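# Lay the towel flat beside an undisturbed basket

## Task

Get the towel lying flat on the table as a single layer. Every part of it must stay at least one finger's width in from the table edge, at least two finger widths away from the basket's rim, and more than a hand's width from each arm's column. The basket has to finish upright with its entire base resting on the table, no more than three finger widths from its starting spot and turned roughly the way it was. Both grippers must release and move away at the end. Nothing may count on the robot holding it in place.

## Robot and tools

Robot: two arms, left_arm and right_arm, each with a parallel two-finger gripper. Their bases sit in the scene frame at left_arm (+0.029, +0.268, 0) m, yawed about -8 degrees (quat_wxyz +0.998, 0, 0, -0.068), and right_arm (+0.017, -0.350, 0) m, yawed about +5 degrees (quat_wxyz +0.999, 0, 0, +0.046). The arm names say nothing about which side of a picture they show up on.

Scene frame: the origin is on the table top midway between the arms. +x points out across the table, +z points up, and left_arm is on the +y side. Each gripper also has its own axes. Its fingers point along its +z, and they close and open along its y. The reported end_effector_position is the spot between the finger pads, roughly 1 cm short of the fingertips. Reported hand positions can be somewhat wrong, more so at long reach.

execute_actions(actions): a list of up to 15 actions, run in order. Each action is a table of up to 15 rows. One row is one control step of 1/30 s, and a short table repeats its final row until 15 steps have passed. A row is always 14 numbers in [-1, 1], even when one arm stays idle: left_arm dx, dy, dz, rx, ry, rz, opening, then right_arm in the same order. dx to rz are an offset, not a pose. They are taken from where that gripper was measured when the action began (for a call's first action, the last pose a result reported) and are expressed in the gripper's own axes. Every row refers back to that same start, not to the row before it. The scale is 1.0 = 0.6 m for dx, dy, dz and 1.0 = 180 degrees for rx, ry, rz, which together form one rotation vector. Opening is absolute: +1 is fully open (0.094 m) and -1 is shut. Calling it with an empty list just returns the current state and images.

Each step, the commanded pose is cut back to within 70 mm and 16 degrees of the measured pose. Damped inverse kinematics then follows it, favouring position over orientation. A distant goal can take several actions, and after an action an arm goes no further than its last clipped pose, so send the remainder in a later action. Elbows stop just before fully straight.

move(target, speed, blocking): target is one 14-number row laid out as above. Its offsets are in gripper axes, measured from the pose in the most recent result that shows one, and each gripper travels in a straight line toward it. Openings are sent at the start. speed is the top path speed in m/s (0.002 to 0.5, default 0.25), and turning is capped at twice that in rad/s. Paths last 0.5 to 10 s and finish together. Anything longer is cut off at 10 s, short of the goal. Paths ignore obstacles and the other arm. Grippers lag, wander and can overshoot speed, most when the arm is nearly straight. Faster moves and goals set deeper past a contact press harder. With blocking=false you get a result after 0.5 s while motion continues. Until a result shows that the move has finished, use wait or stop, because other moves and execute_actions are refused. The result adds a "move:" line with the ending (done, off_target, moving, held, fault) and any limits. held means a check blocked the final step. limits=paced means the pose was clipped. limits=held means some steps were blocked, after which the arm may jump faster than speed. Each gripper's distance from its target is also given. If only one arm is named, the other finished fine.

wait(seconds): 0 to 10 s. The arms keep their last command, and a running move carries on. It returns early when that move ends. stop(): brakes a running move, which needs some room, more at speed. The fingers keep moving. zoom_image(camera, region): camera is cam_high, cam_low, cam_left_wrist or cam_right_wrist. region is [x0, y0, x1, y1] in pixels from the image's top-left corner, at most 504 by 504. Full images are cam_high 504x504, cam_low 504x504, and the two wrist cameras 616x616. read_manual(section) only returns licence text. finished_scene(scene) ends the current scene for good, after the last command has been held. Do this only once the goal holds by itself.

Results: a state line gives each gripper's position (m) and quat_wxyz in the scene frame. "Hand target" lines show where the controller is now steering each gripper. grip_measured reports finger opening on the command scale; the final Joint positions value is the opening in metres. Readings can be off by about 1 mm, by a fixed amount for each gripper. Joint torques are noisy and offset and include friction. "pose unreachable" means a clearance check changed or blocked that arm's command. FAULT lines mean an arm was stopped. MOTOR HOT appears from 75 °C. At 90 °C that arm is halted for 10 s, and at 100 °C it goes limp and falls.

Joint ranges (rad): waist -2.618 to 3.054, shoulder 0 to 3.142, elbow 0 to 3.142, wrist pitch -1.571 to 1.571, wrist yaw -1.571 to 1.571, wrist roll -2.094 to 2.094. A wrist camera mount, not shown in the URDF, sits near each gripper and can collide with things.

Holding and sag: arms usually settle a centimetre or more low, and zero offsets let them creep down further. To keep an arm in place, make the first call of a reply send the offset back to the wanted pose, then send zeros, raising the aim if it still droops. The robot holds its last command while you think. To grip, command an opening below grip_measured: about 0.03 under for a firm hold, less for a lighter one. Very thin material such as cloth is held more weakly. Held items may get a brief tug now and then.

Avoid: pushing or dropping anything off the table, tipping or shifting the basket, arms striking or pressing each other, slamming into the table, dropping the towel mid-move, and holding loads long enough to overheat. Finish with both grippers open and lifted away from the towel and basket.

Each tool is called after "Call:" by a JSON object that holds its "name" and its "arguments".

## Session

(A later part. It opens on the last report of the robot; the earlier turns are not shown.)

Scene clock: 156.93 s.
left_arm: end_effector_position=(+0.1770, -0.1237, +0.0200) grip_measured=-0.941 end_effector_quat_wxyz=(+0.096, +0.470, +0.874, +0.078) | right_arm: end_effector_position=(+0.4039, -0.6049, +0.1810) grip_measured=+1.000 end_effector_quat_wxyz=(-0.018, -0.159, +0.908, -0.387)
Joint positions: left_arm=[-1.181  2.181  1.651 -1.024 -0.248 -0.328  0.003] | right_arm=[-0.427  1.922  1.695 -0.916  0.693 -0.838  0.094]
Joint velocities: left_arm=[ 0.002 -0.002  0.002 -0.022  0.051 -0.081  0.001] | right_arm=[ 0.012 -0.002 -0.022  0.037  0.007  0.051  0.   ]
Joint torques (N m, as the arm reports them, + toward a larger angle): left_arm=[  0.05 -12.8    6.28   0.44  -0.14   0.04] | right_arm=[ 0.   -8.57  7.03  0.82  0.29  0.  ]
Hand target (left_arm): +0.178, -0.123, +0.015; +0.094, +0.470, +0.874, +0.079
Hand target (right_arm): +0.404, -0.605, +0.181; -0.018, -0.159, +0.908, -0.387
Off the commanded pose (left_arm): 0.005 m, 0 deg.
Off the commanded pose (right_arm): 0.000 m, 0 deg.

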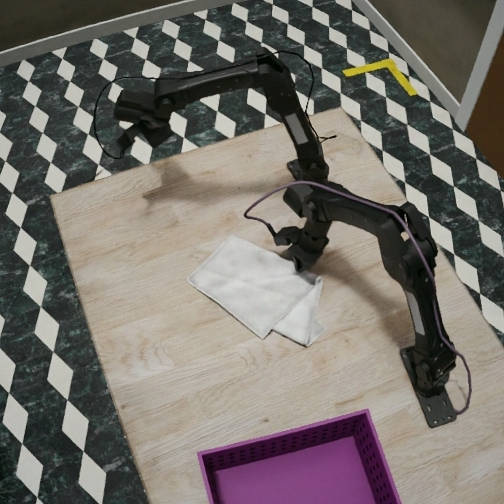

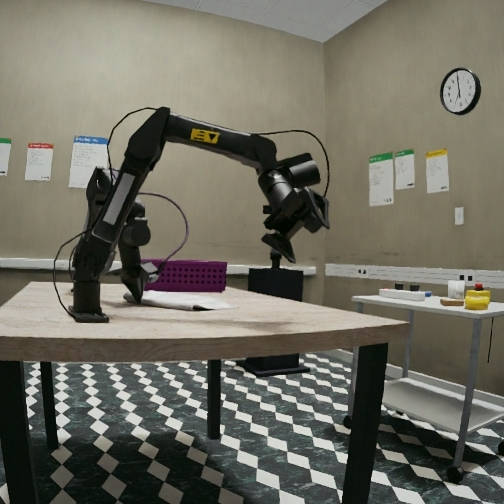

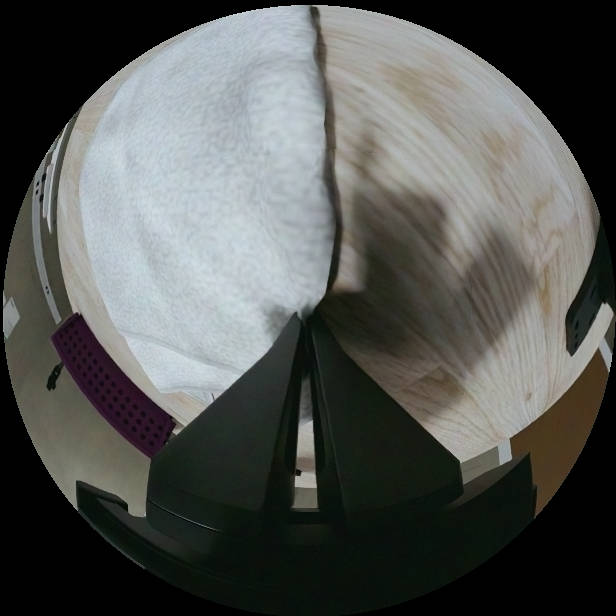

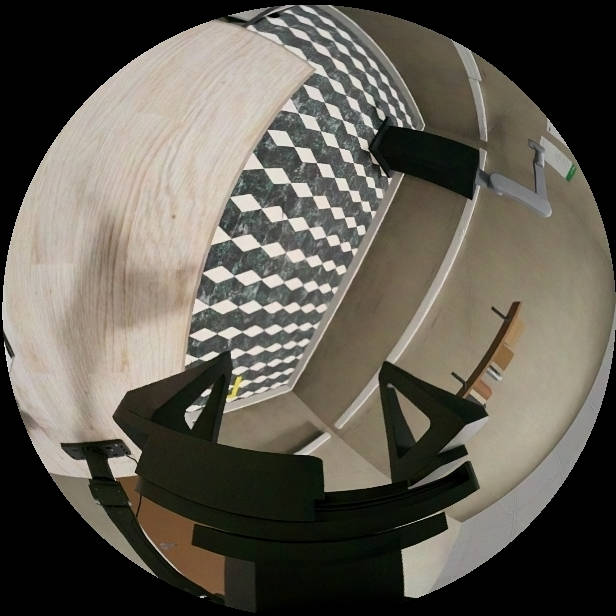

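Call:
{"name": "move", "arguments": {"target": [-0.014, 0.102, -0.233, 0, 0, 0, -1, 0, 0, 0, 0, 0, 0, 1], "speed": 0.08}}

Scene clock: 161.97 s.
left_arm: end_effector_position=(+0.1956, -0.1014, +0.1639) grip_measured=-0.941 end_effector_quat_wxyz=(+0.094, +0.469, +0.874, +0.081) | right_arm: end_effector_position=(+0.4039, -0.6049, +0.1810) grip_measured=+1.000 end_effector_quat_wxyz=(-0.018, -0.159, +0.908, -0.387)
Joint positions: left_arm=[-1.122  2.098  2.097 -1.547 -0.248 -0.269  0.003] | right_arm=[-0.427  1.922  1.695 -0.916  0.693 -0.838  0.094]
Joint velocities: left_arm=[-0.002  0.012 -0.022  0.007  0.007 -0.037 -0.001] | right_arm=[ 0.012  0.022 -0.007  0.081 -0.022 -0.022  0.   ]
Joint torques (N m, as the arm reports them, + toward a larger angle): left_arm=[  0.48 -12.35   9.69   0.14  -0.12   0.11] | right_arm=[-0.01 -8.57  7.04  0.82  0.29 -0.01]
Hand target (left_arm): +0.198, -0.102, +0.170; +0.096, +0.470, +0.874, +0.078
Hand target (right_arm): +0.404, -0.605, +0.181; -0.018, -0.159, +0.908, -0.387
Off the commanded pose (left_arm): 0.007 m, 0 deg.
Off the commanded pose (right_arm): 0.000 m, 0 deg.
move: done

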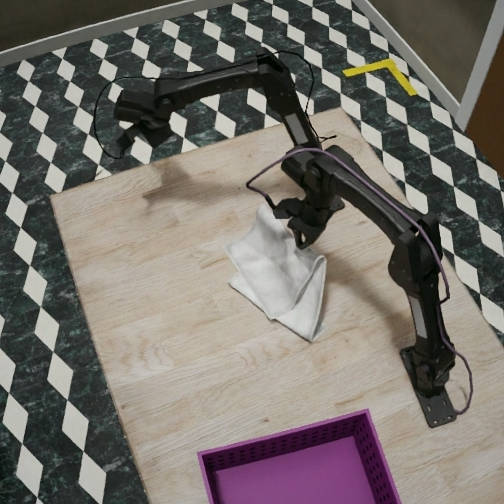

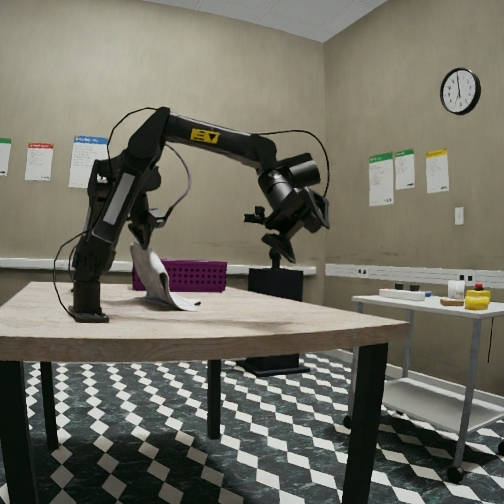

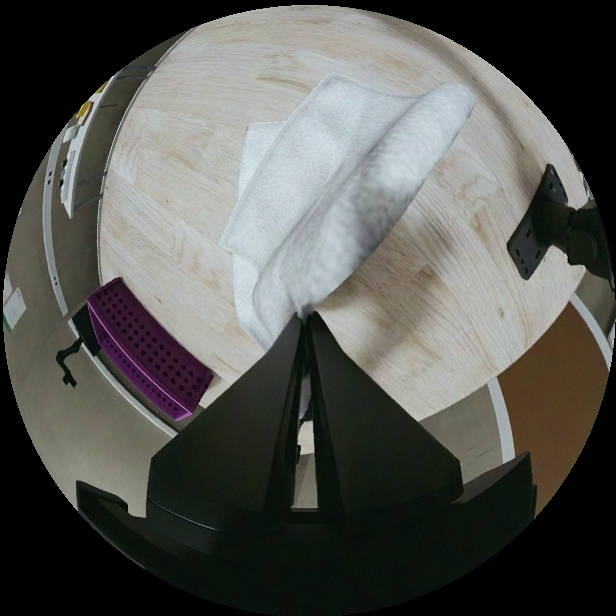

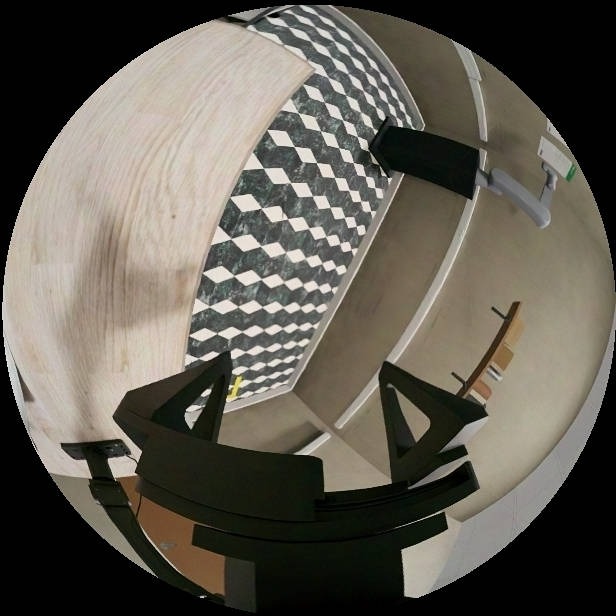

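Call:
{"name": "move", "arguments": {"target": [-0.025, 0.274, -0.253, -0.027, -0.159, -0.035, -1, 0, 0, 0, 0, 0, 0, 1], "speed": 0.08}}

Scene clock: 169.87 s.
left_arm: end_effector_position=(+0.2991, -0.0299, +0.3320) grip_measured=-0.941 end_effector_quat_wxyz=(+0.310, +0.423, +0.851, +0.009) | right_arm: end_effector_position=(+0.4039, -0.6049, +0.1810) grip_measured=+1.000 end_effector_quat_wxyz=(-0.018, -0.159, +0.908, -0.387)
Joint positions: left_arm=[-0.836  1.785  2.227 -1.455 -0.308  0.041  0.003] | right_arm=[-0.427  1.922  1.695 -0.916  0.693 -0.838  0.094]
Joint velocities: left_arm=[ 0.002 -0.017 -0.002 -0.051  0.095  0.037 -0.001] | right_arm=[ 0.022  0.012 -0.007 -0.037 -0.007  0.037  0.   ]
Joint torques (N m, as the arm reports them, + toward a larger angle): left_arm=[  0.55 -10.31   9.16   1.33  -0.11   0.09] | right_arm=[ 0.   -8.57  7.03  0.82  0.29  0.  ]
Hand target (left_arm): +0.300, -0.029, +0.348; +0.329, +0.419, +0.846, -0.003
Hand target (right_arm): +0.404, -0.605, +0.181; -0.018, -0.159, +0.908, -0.387
Off the commanded pose (left_arm): 0.018 m, 3 deg.
Off the commanded pose (right_arm): 0.000 m, 0 deg.
move: off_target (left_arm)

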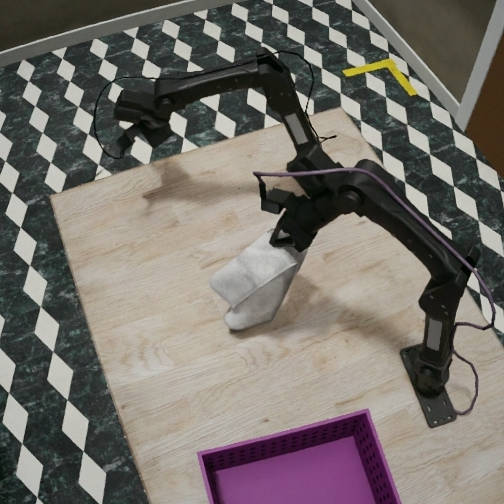

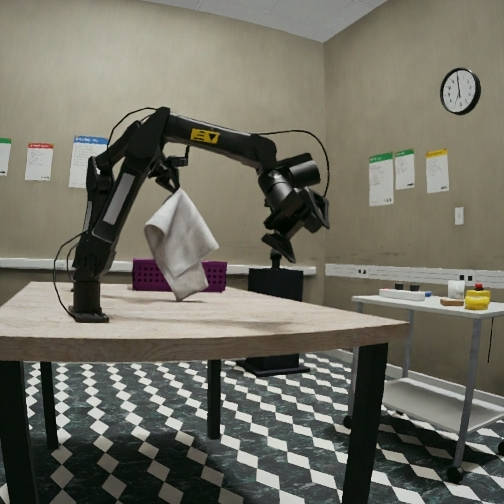

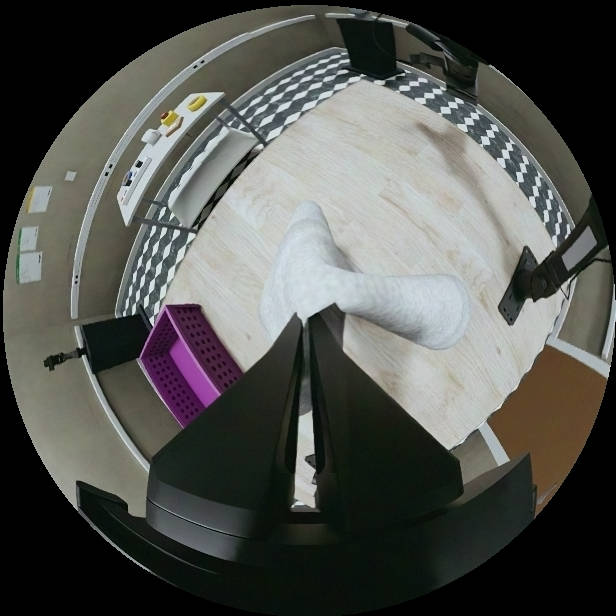

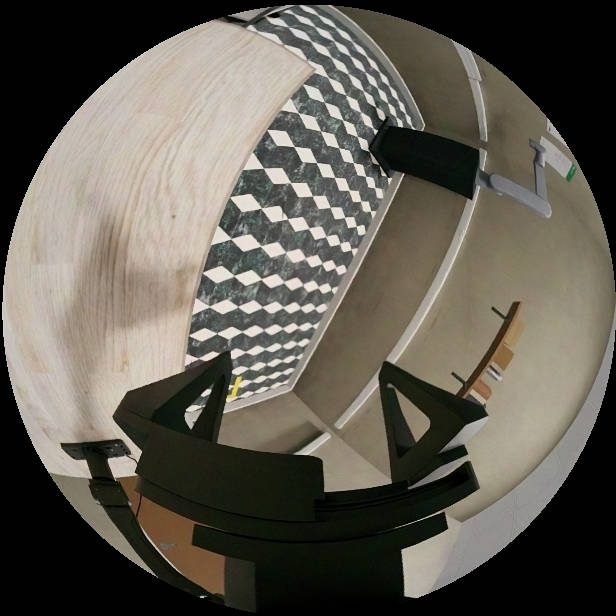

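Call:
{"name": "zoom_image", "arguments": {"camera": "cam_low", "region": [110, 170, 270, 320]}}

Call:
{"name": "zoom_image", "arguments": {"camera": "cam_high", "region": [180, 200, 340, 350]}}

Region (110, 170, 270, 320) of cam_low's 504x504 image, scaled by 3.150, with more detail than that image has; it fills the top 472 rows of this view, and the rest is white.

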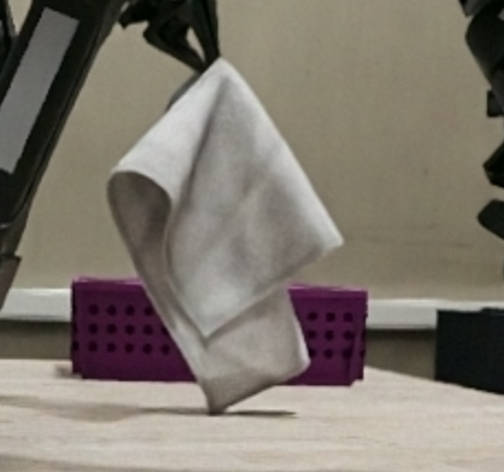

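Region (180, 200, 340, 350) of cam_high's 504x504 image, scaled by 3.150, with more detail than that image has; it fills the top 472 rows of this view, and the rest is white.

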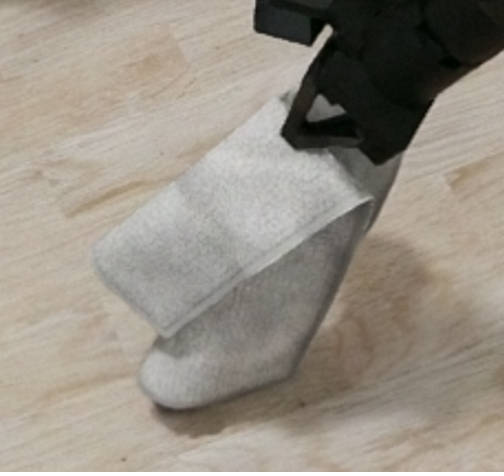

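Call:
{"name": "move", "arguments": {"target": [-0.014, 0.007, -0.021, 0, 0, 0, -1, 0.025, 0.383, -0.376, -0.364, -0.531, -0.088, 0.2], "speed": 0.25}}

Scene clock: 208.00 s.
left_arm: end_effector_position=(+0.2986, -0.0294, +0.3437) grip_measured=-0.941 end_effector_quat_wxyz=(+0.306, +0.425, +0.851, +0.011) | right_arm: end_effector_position=(+0.2972, -0.3030, +0.1767) grip_measured=+0.202 end_effector_quat_wxyz=(+0.495, -0.455, +0.662, +0.331)
Joint positions: left_arm=[-0.836  1.844  2.374 -1.549 -0.307  0.043  0.003] | right_arm=[-0.568  1.605  1.011 -1.291 -1.261 -1.913  0.056]
Joint velocities: left_arm=[ 0.017 -0.002  0.002  0.022  0.037  0.007  0.   ] | right_arm=[ 0.007  0.012 -0.007  0.007  0.037 -0.11  -0.   ]
Joint torques (N m, as the arm reports them, + toward a larger angle): left_arm=[ 0.1  -8.39  8.87  1.15 -0.18  0.01] | right_arm=[ 0.87 -4.08  6.28 -0.28 -0.66 -0.04]
Hand target (left_arm): +0.299, -0.030, +0.348; +0.310, +0.424, +0.851, +0.009
Hand target (right_arm): +0.299, -0.299, +0.181; +0.502, -0.450, +0.655, +0.343
Off the commanded pose (left_arm): 0.004 m, 0 deg.
Off the commanded pose (right_arm): 0.006 m, 2 deg.
move: done

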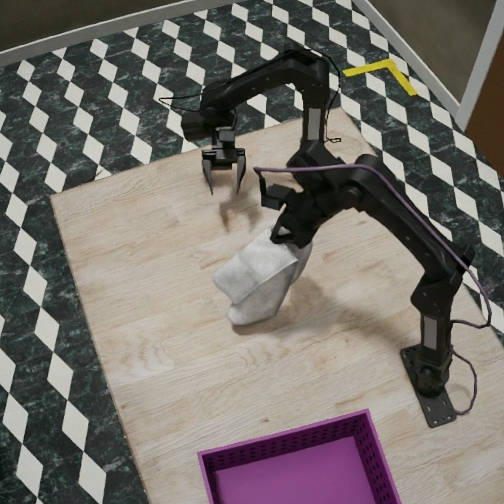

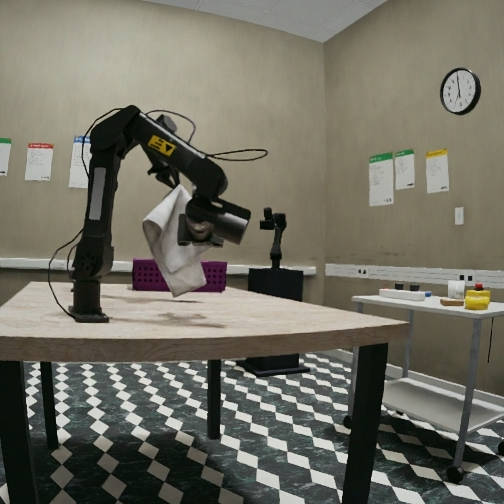

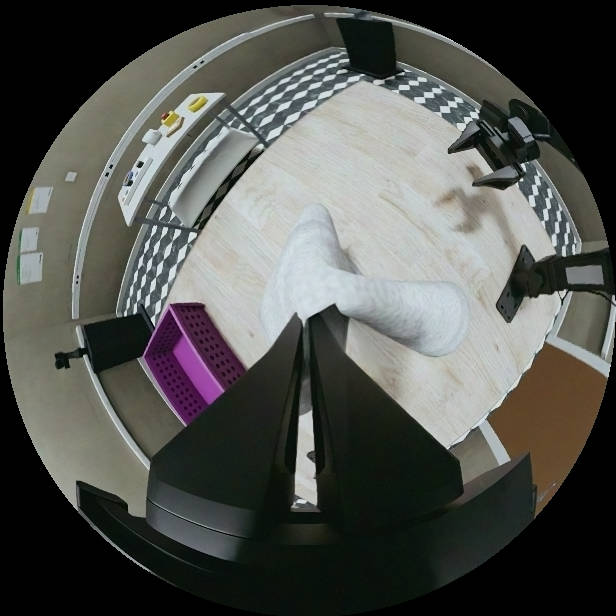

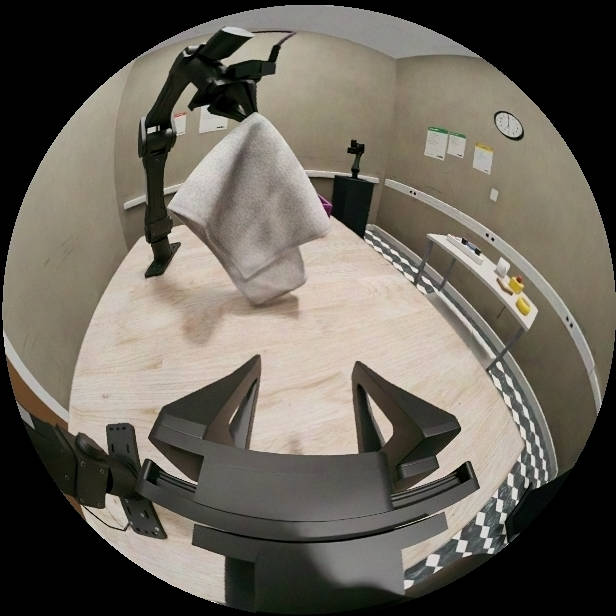

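Call:
{"name": "zoom_image", "arguments": {"camera": "cam_right_wrist", "region": [140, 90, 380, 330]}}

Region (140, 90, 380, 330) of cam_right_wrist's 616x616 image, scaled by 2.100, with more detail than that image has.

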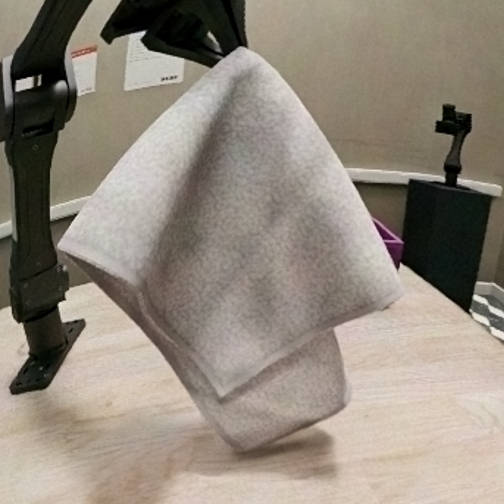

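Call:
{"name": "move", "arguments": {"target": [0, 0, -0.005, 0, 0, 0, -1, -0.255, -0.059, 0.308, 0.185, 0.316, 0.358, 0.0], "speed": 0.2}}

Scene clock: 265.90 s.
left_arm: end_effector_position=(+0.2983, -0.0289, +0.3434) grip_measured=-0.941 end_effector_quat_wxyz=(+0.305, +0.426, +0.852, +0.012) | right_arm: end_effector_position=(+0.4130, -0.1150, +0.2696) grip_measured=+0.003 end_effector_quat_wxyz=(+0.128, +0.015, +0.973, +0.193)
Joint positions: left_arm=[-0.836  1.844  2.374 -1.551 -0.307  0.043  0.003] | right_arm=[ 0.355  2.119  2.512 -1.55  -0.228  0.526  0.047]
Joint velocities: left_arm=[ 0.007  0.002 -0.007 -0.007  0.022  0.051 -0.001] | right_arm=[ 0.007  0.017 -0.012 -0.037 -0.007  0.022  0.001]
Joint torques (N m, as the arm reports them, + toward a larger angle): left_arm=[-0.13 -8.98  7.73  1.15 -0.18  0.01] | right_arm=[ 0.51 -8.6   8.42  0.78 -0.05 -0.02]
Hand target (left_arm): +0.297, -0.029, +0.346; +0.307, +0.425, +0.851, +0.011
Hand target (right_arm): +0.413, -0.112, +0.275; +0.135, +0.015, +0.971, +0.196
Off the commanded pose (left_arm): 0.003 m, 0 deg.
Off the commanded pose (right_arm): 0.006 m, 18 deg; orientation clipped at the last step of the last action.
joint sent to its limit (right arm) — the command would take joint 4 (wrist pitch) past its lower limit, so that joint was sent only as far as its limit.
move: off_target (right_arm); limits=paced

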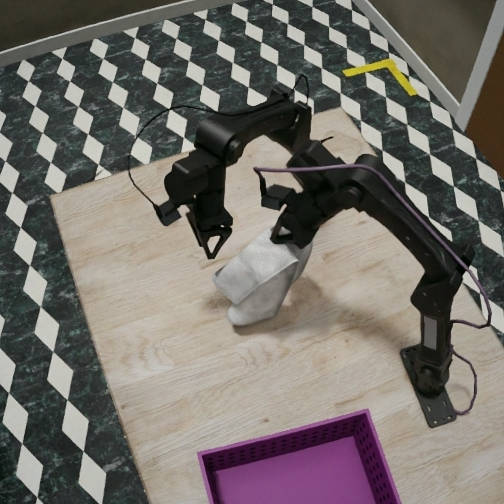

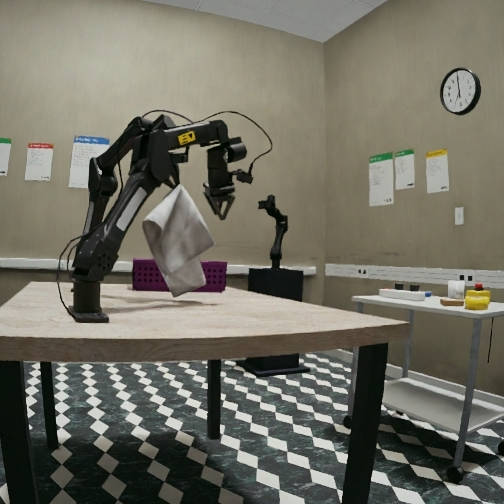

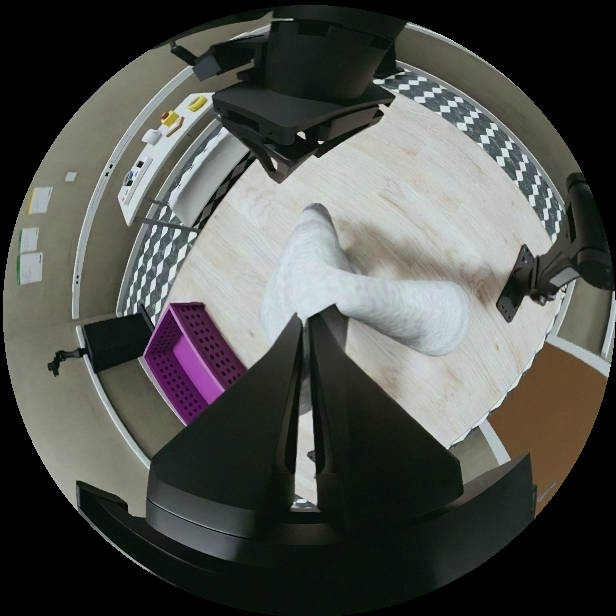

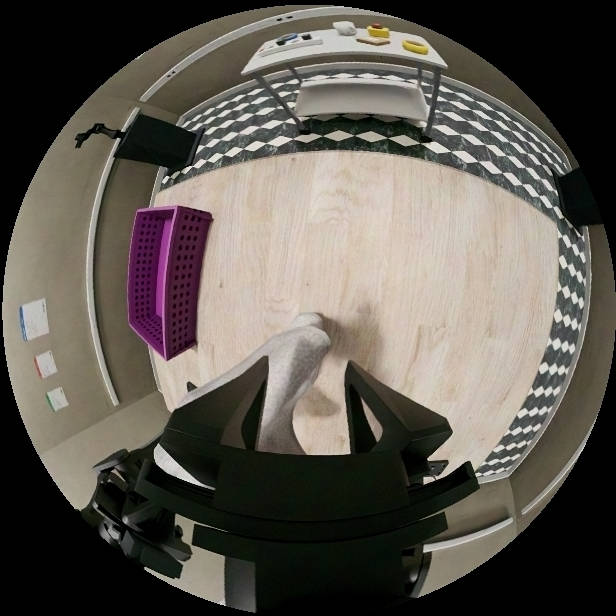

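Call:
{"name": "execute_actions", "arguments": {"actions": []}}

Scene clock: 278.40 s.
left_arm: end_effector_position=(+0.2983, -0.0289, +0.3434) grip_measured=-0.941 end_effector_quat_wxyz=(+0.305, +0.426, +0.852, +0.012) | right_arm: end_effector_position=(+0.4130, -0.1150, +0.2696) grip_measured=+0.003 end_effector_quat_wxyz=(+0.128, +0.017, +0.973, +0.194)
Joint positions: left_arm=[-0.836  1.844  2.374 -1.551 -0.307  0.043  0.003] | right_arm=[ 0.355  2.119  2.512 -1.55  -0.228  0.529  0.047]
Joint velocities: left_arm=[ 0.002  0.002 -0.002  0.022 -0.11   0.007 -0.   ] | right_arm=[-0.002  0.002 -0.022  0.022  0.022  0.007  0.   ]
Joint torques (N m, as the arm reports them, + toward a larger angle): left_arm=[-0.21 -9.02  7.73  1.11 -0.18 -0.01] | right_arm=[ 0.6  -8.6   8.42  0.79 -0.05  0.04]
Hand target (left_arm): +0.297, -0.029, +0.346; +0.307, +0.425, +0.851, +0.011
Hand target (right_arm): +0.413, -0.112, +0.275; +0.135, +0.015, +0.971, +0.196
Off the commanded pose (left_arm): 0.003 m, 0 deg.
Off the commanded pose (right_arm): 0.006 m, 18 deg; orientation clipped at the last step of the last action.

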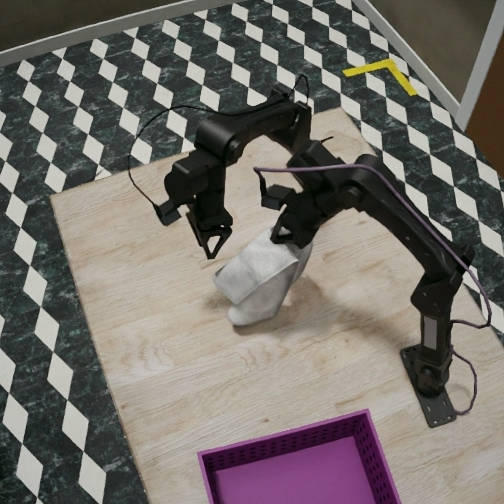

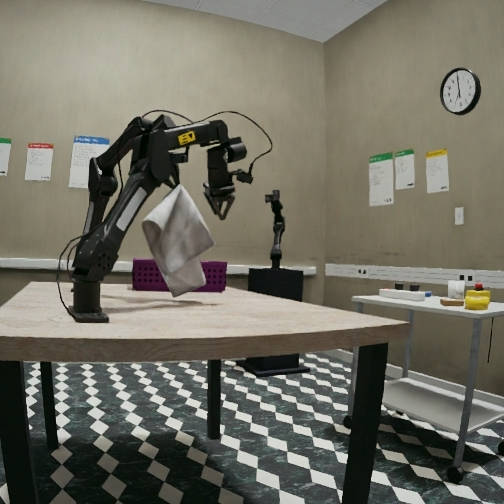

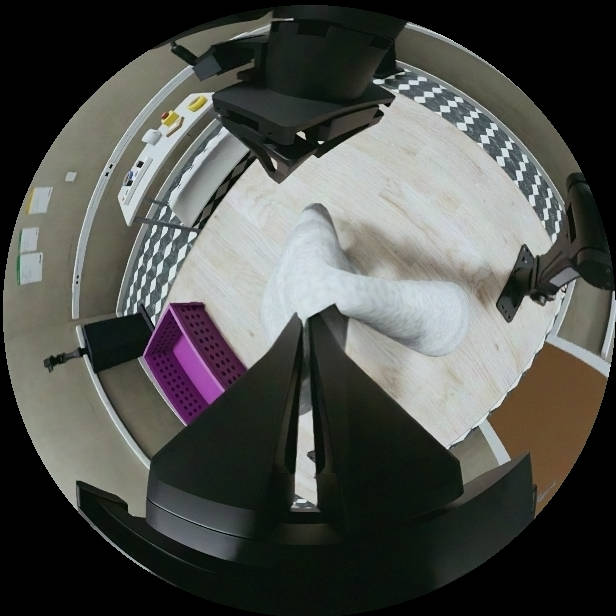

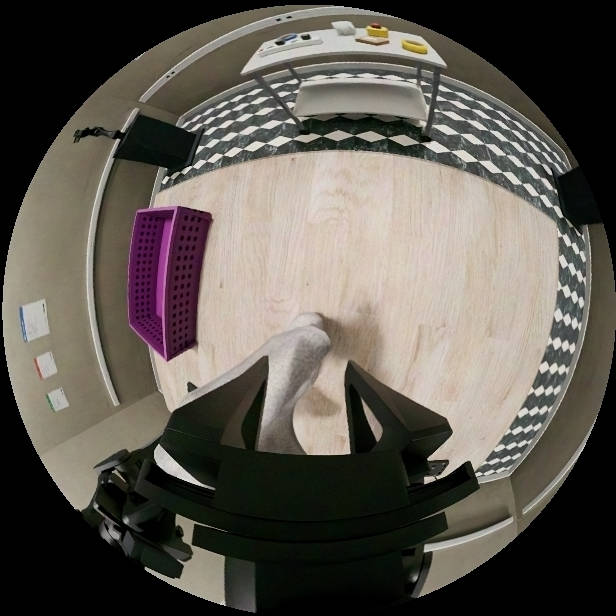

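Call:
{"name": "zoom_image", "arguments": {"camera": "cam_low", "region": [110, 150, 290, 320]}}

Call:
{"name": "zoom_image", "arguments": {"camera": "cam_high", "region": [150, 170, 350, 350]}}

Region (110, 150, 290, 320) of cam_low's 504x504 image, scaled by 2.800, with more detail than that image has.

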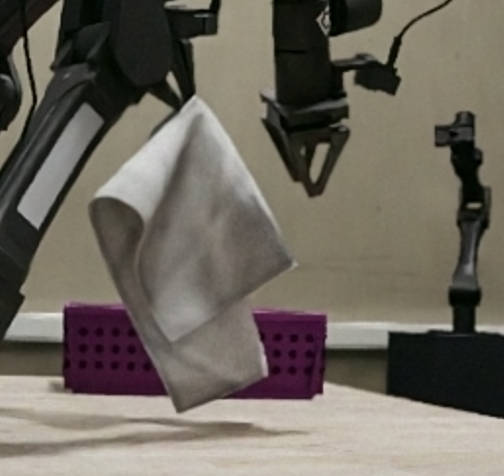

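Region (150, 170, 350, 350) of cam_high's 504x504 image, scaled by 2.520, with more detail than that image has; it fills the top 454 rows of this view, and the rest is white.

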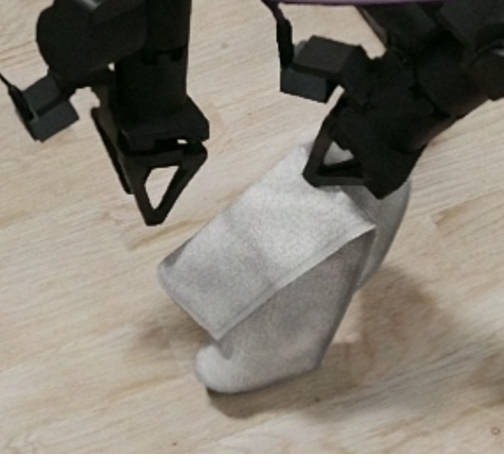

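Call:
{"name": "move", "arguments": {"target": [0,0,0,0,0,0,-1, 0.05,0.02,0.03,0.146,0.041,0.18,0.3], "speed": 0.15}}

Scene clock: 338.23 s.
left_arm: end_effector_position=(+0.2983, -0.0289, +0.3434) grip_measured=-0.941 end_effector_quat_wxyz=(+0.305, +0.426, +0.852, +0.012) | right_arm: end_effector_position=(+0.3926, -0.0940, +0.2458) grip_measured=+0.297 end_effector_quat_wxyz=(+0.101, +0.296, +0.939, +0.140)
Joint positions: left_arm=[-0.836  1.844  2.374 -1.551 -0.307  0.043  0.003] | right_arm=[ 0.499  2.119  2.447 -1.551 -0.018  1.204  0.061]
Joint velocities: left_arm=[-0.012 -0.007  0.002 -0.125 -0.081 -0.022  0.001] | right_arm=[ 0.012 -0.002 -0.002  0.037  0.037 -0.007  0.001]
Joint torques (N m, as the arm reports them, + toward a larger angle): left_arm=[-0.01 -9.46  6.18  1.23 -0.14  0.01] | right_arm=[  0.77 -10.32   5.22   0.7    0.11   0.05]
Hand target (left_arm): +0.298, -0.029, +0.343; +0.305, +0.426, +0.852, +0.012
Hand target (right_arm): +0.388, -0.095, +0.250; +0.106, +0.297, +0.939, +0.139
Off the commanded pose (left_arm): 0.000 m, 0 deg.
Off the commanded pose (right_arm): 0.007 m, 20 deg; orientation clipped at the last step of the last action.
joint sent to its limit (right arm) — the command would take joint 4 (wrist pitch) past its lower limit, so that joint was sent only as far as its limit.
move: off_target (right_arm); limits=paced

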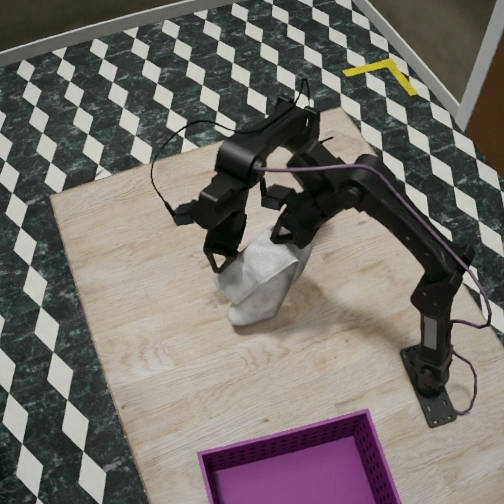

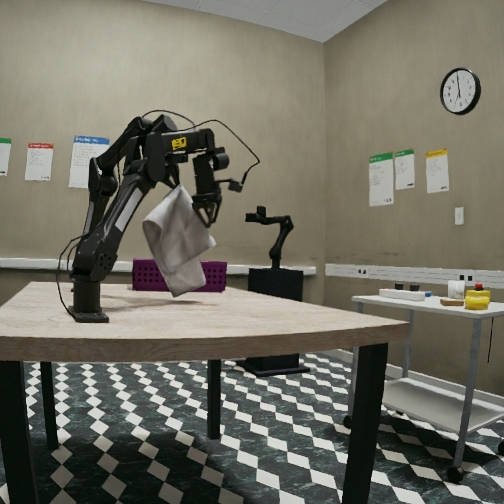

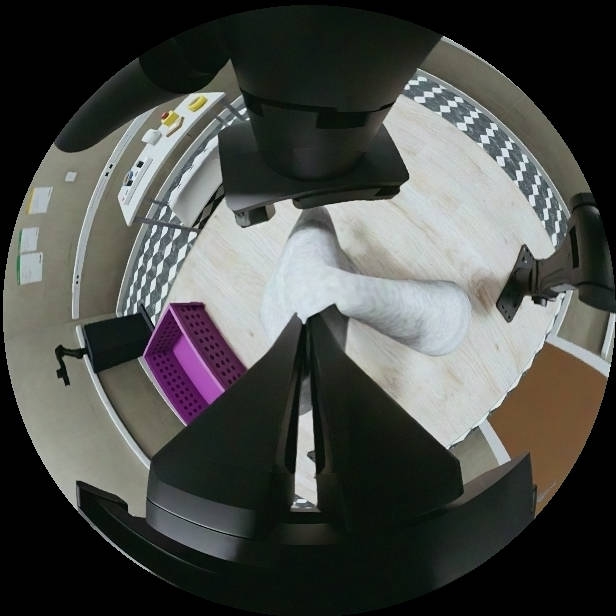

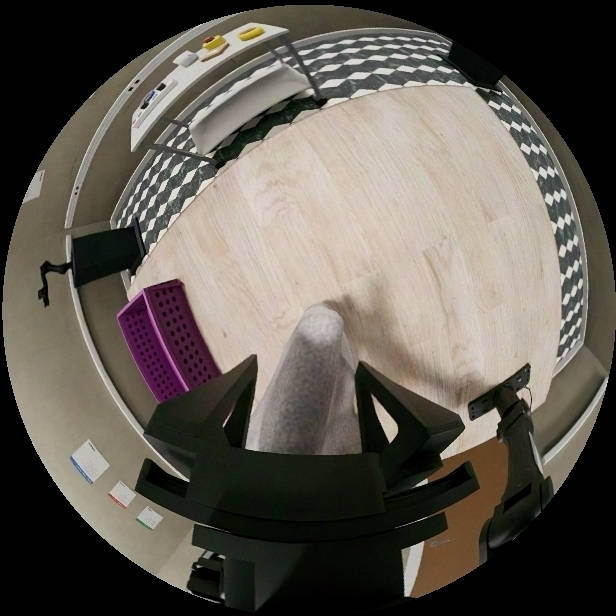

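Call:
{"name": "zoom_image", "arguments": {"camera": "cam_right_wrist", "region": [200, 250, 420, 470]}}

Call:
{"name": "zoom_image", "arguments": {"camera": "cam_low", "region": [110, 150, 290, 320]}}

Call:
{"name": "zoom_image", "arguments": {"camera": "cam_high", "region": [150, 170, 350, 350]}}

Region (200, 250, 420, 470) of cam_right_wrist's 616x616 image, scaled by 2.291, with more detail than that image has.

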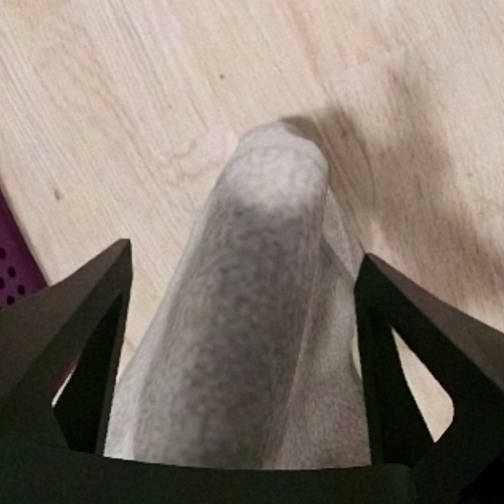

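Region (110, 150, 290, 320) of cam_low's 504x504 image, scaled by 2.800, with more detail than that image has.

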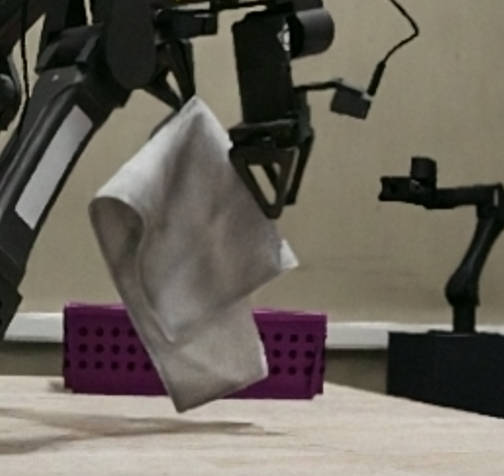

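Region (150, 170, 350, 350) of cam_high's 504x504 image, scaled by 2.520, with more detail than that image has; it fills the top 454 rows of this view, and the rest is white.

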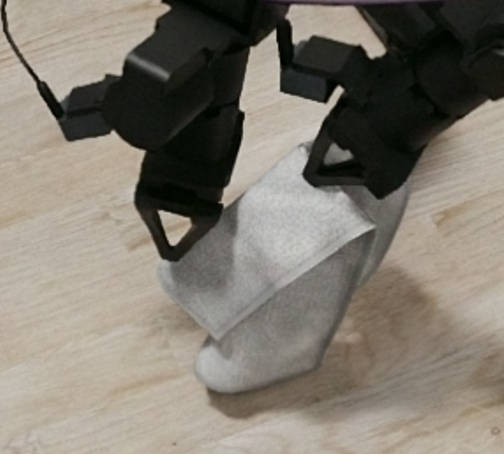

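Call:
{"name": "move", "arguments": {"target": [0,0,0,0,0,0,-1, 0.018,0.012,0.07,0.03,0.03,0,0.3], "speed": 0.1}}

Scene clock: 388.03 s.
left_arm: end_effector_position=(+0.2983, -0.0289, +0.3434) grip_measured=-0.941 end_effector_quat_wxyz=(+0.305, +0.426, +0.852, +0.012) | right_arm: end_effector_position=(+0.3996, -0.0799, +0.1986) grip_measured=+0.297 end_effector_quat_wxyz=(+0.052, +0.298, +0.946, +0.114)
Joint positions: left_arm=[-0.836  1.844  2.374 -1.551 -0.307  0.043  0.003] | right_arm=[ 0.499  2.236  2.461 -1.552 -0.062  1.208  0.061]
Joint velocities: left_arm=[ 0.007 -0.007  0.012 -0.037 -0.022 -0.051  0.   ] | right_arm=[-0.007  0.012 -0.012 -0.051  0.022  0.051 -0.   ]
Joint torques (N m, as the arm reports them, + toward a larger angle): left_arm=[ 0.04 -9.39  6.03  1.27 -0.17  0.03] | right_arm=[ 0.69 -9.97  8.95  0.55  0.06  0.02]
Hand target (left_arm): +0.298, -0.029, +0.343; +0.305, +0.426, +0.852, +0.012
Hand target (right_arm): +0.398, -0.074, +0.207; +0.056, +0.294, +0.946, +0.127
Off the commanded pose (left_arm): 0.000 m, 0 deg.
Off the commanded pose (right_arm): 0.011 m, 1 deg.
joint sent to its limit (right arm) — the command would take joint 4 (wrist pitch) past its lower limit, so that joint was sent only as far as its limit.
move: off_target (right_arm)

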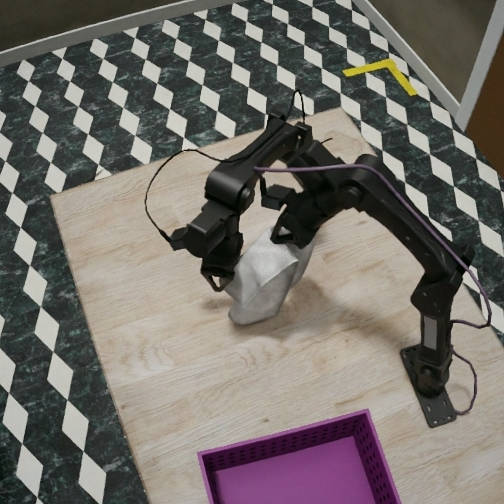

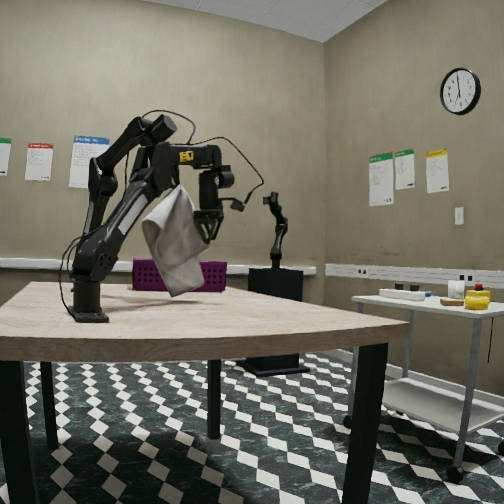

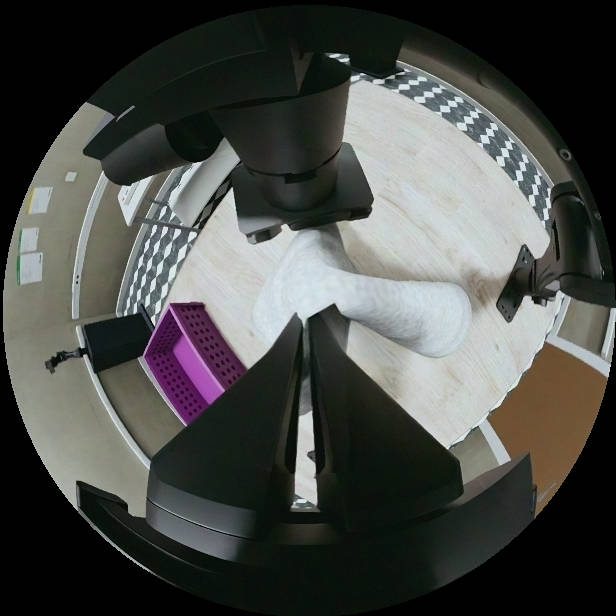

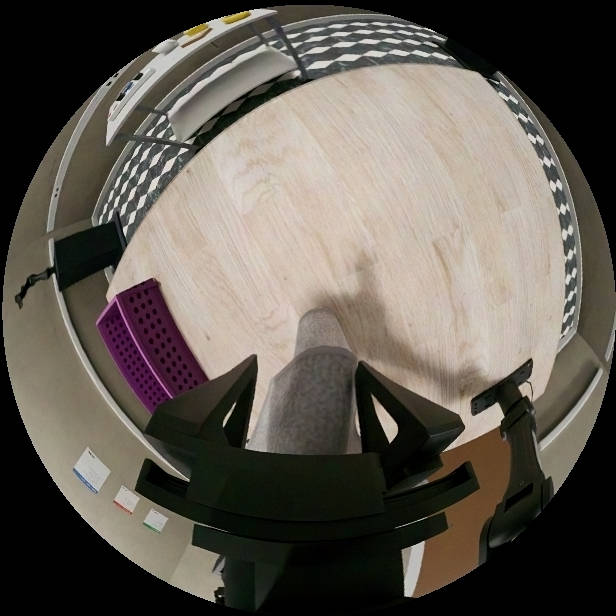

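Call:
{"name": "zoom_image", "arguments": {"camera": "cam_right_wrist", "region": [200, 250, 420, 470]}}

Call:
{"name": "zoom_image", "arguments": {"camera": "cam_low", "region": [110, 150, 290, 320]}}

Call:
{"name": "zoom_image", "arguments": {"camera": "cam_high", "region": [150, 170, 350, 350]}}

Region (200, 250, 420, 470) of cam_right_wrist's 616x616 image, scaled by 2.291, with more detail than that image has.

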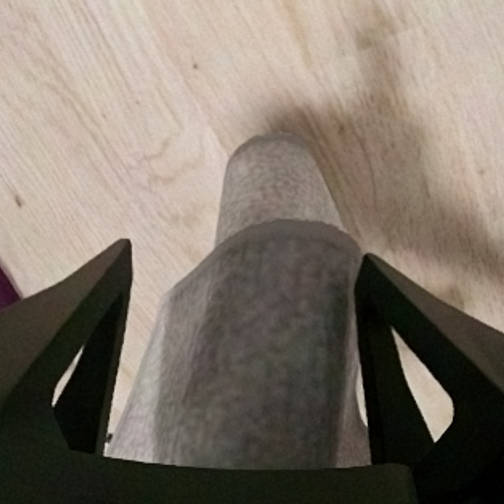

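Region (110, 150, 290, 320) of cam_low's 504x504 image, scaled by 2.800, with more detail than that image has.

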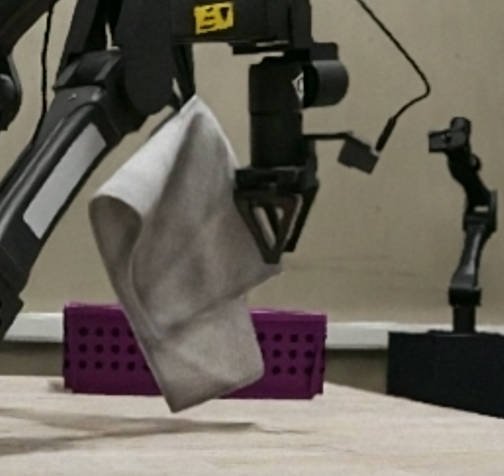

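Region (150, 170, 350, 350) of cam_high's 504x504 image, scaled by 2.520, with more detail than that image has; it fills the top 454 rows of this view, and the rest is white.

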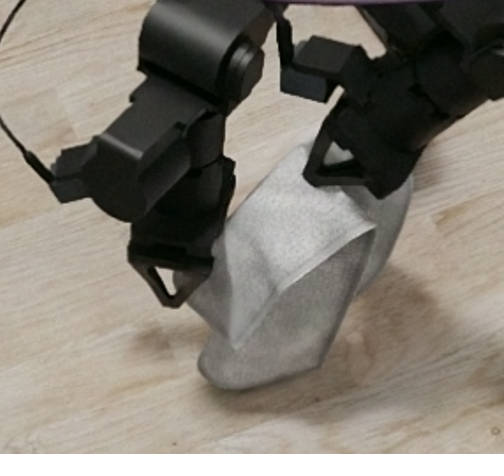

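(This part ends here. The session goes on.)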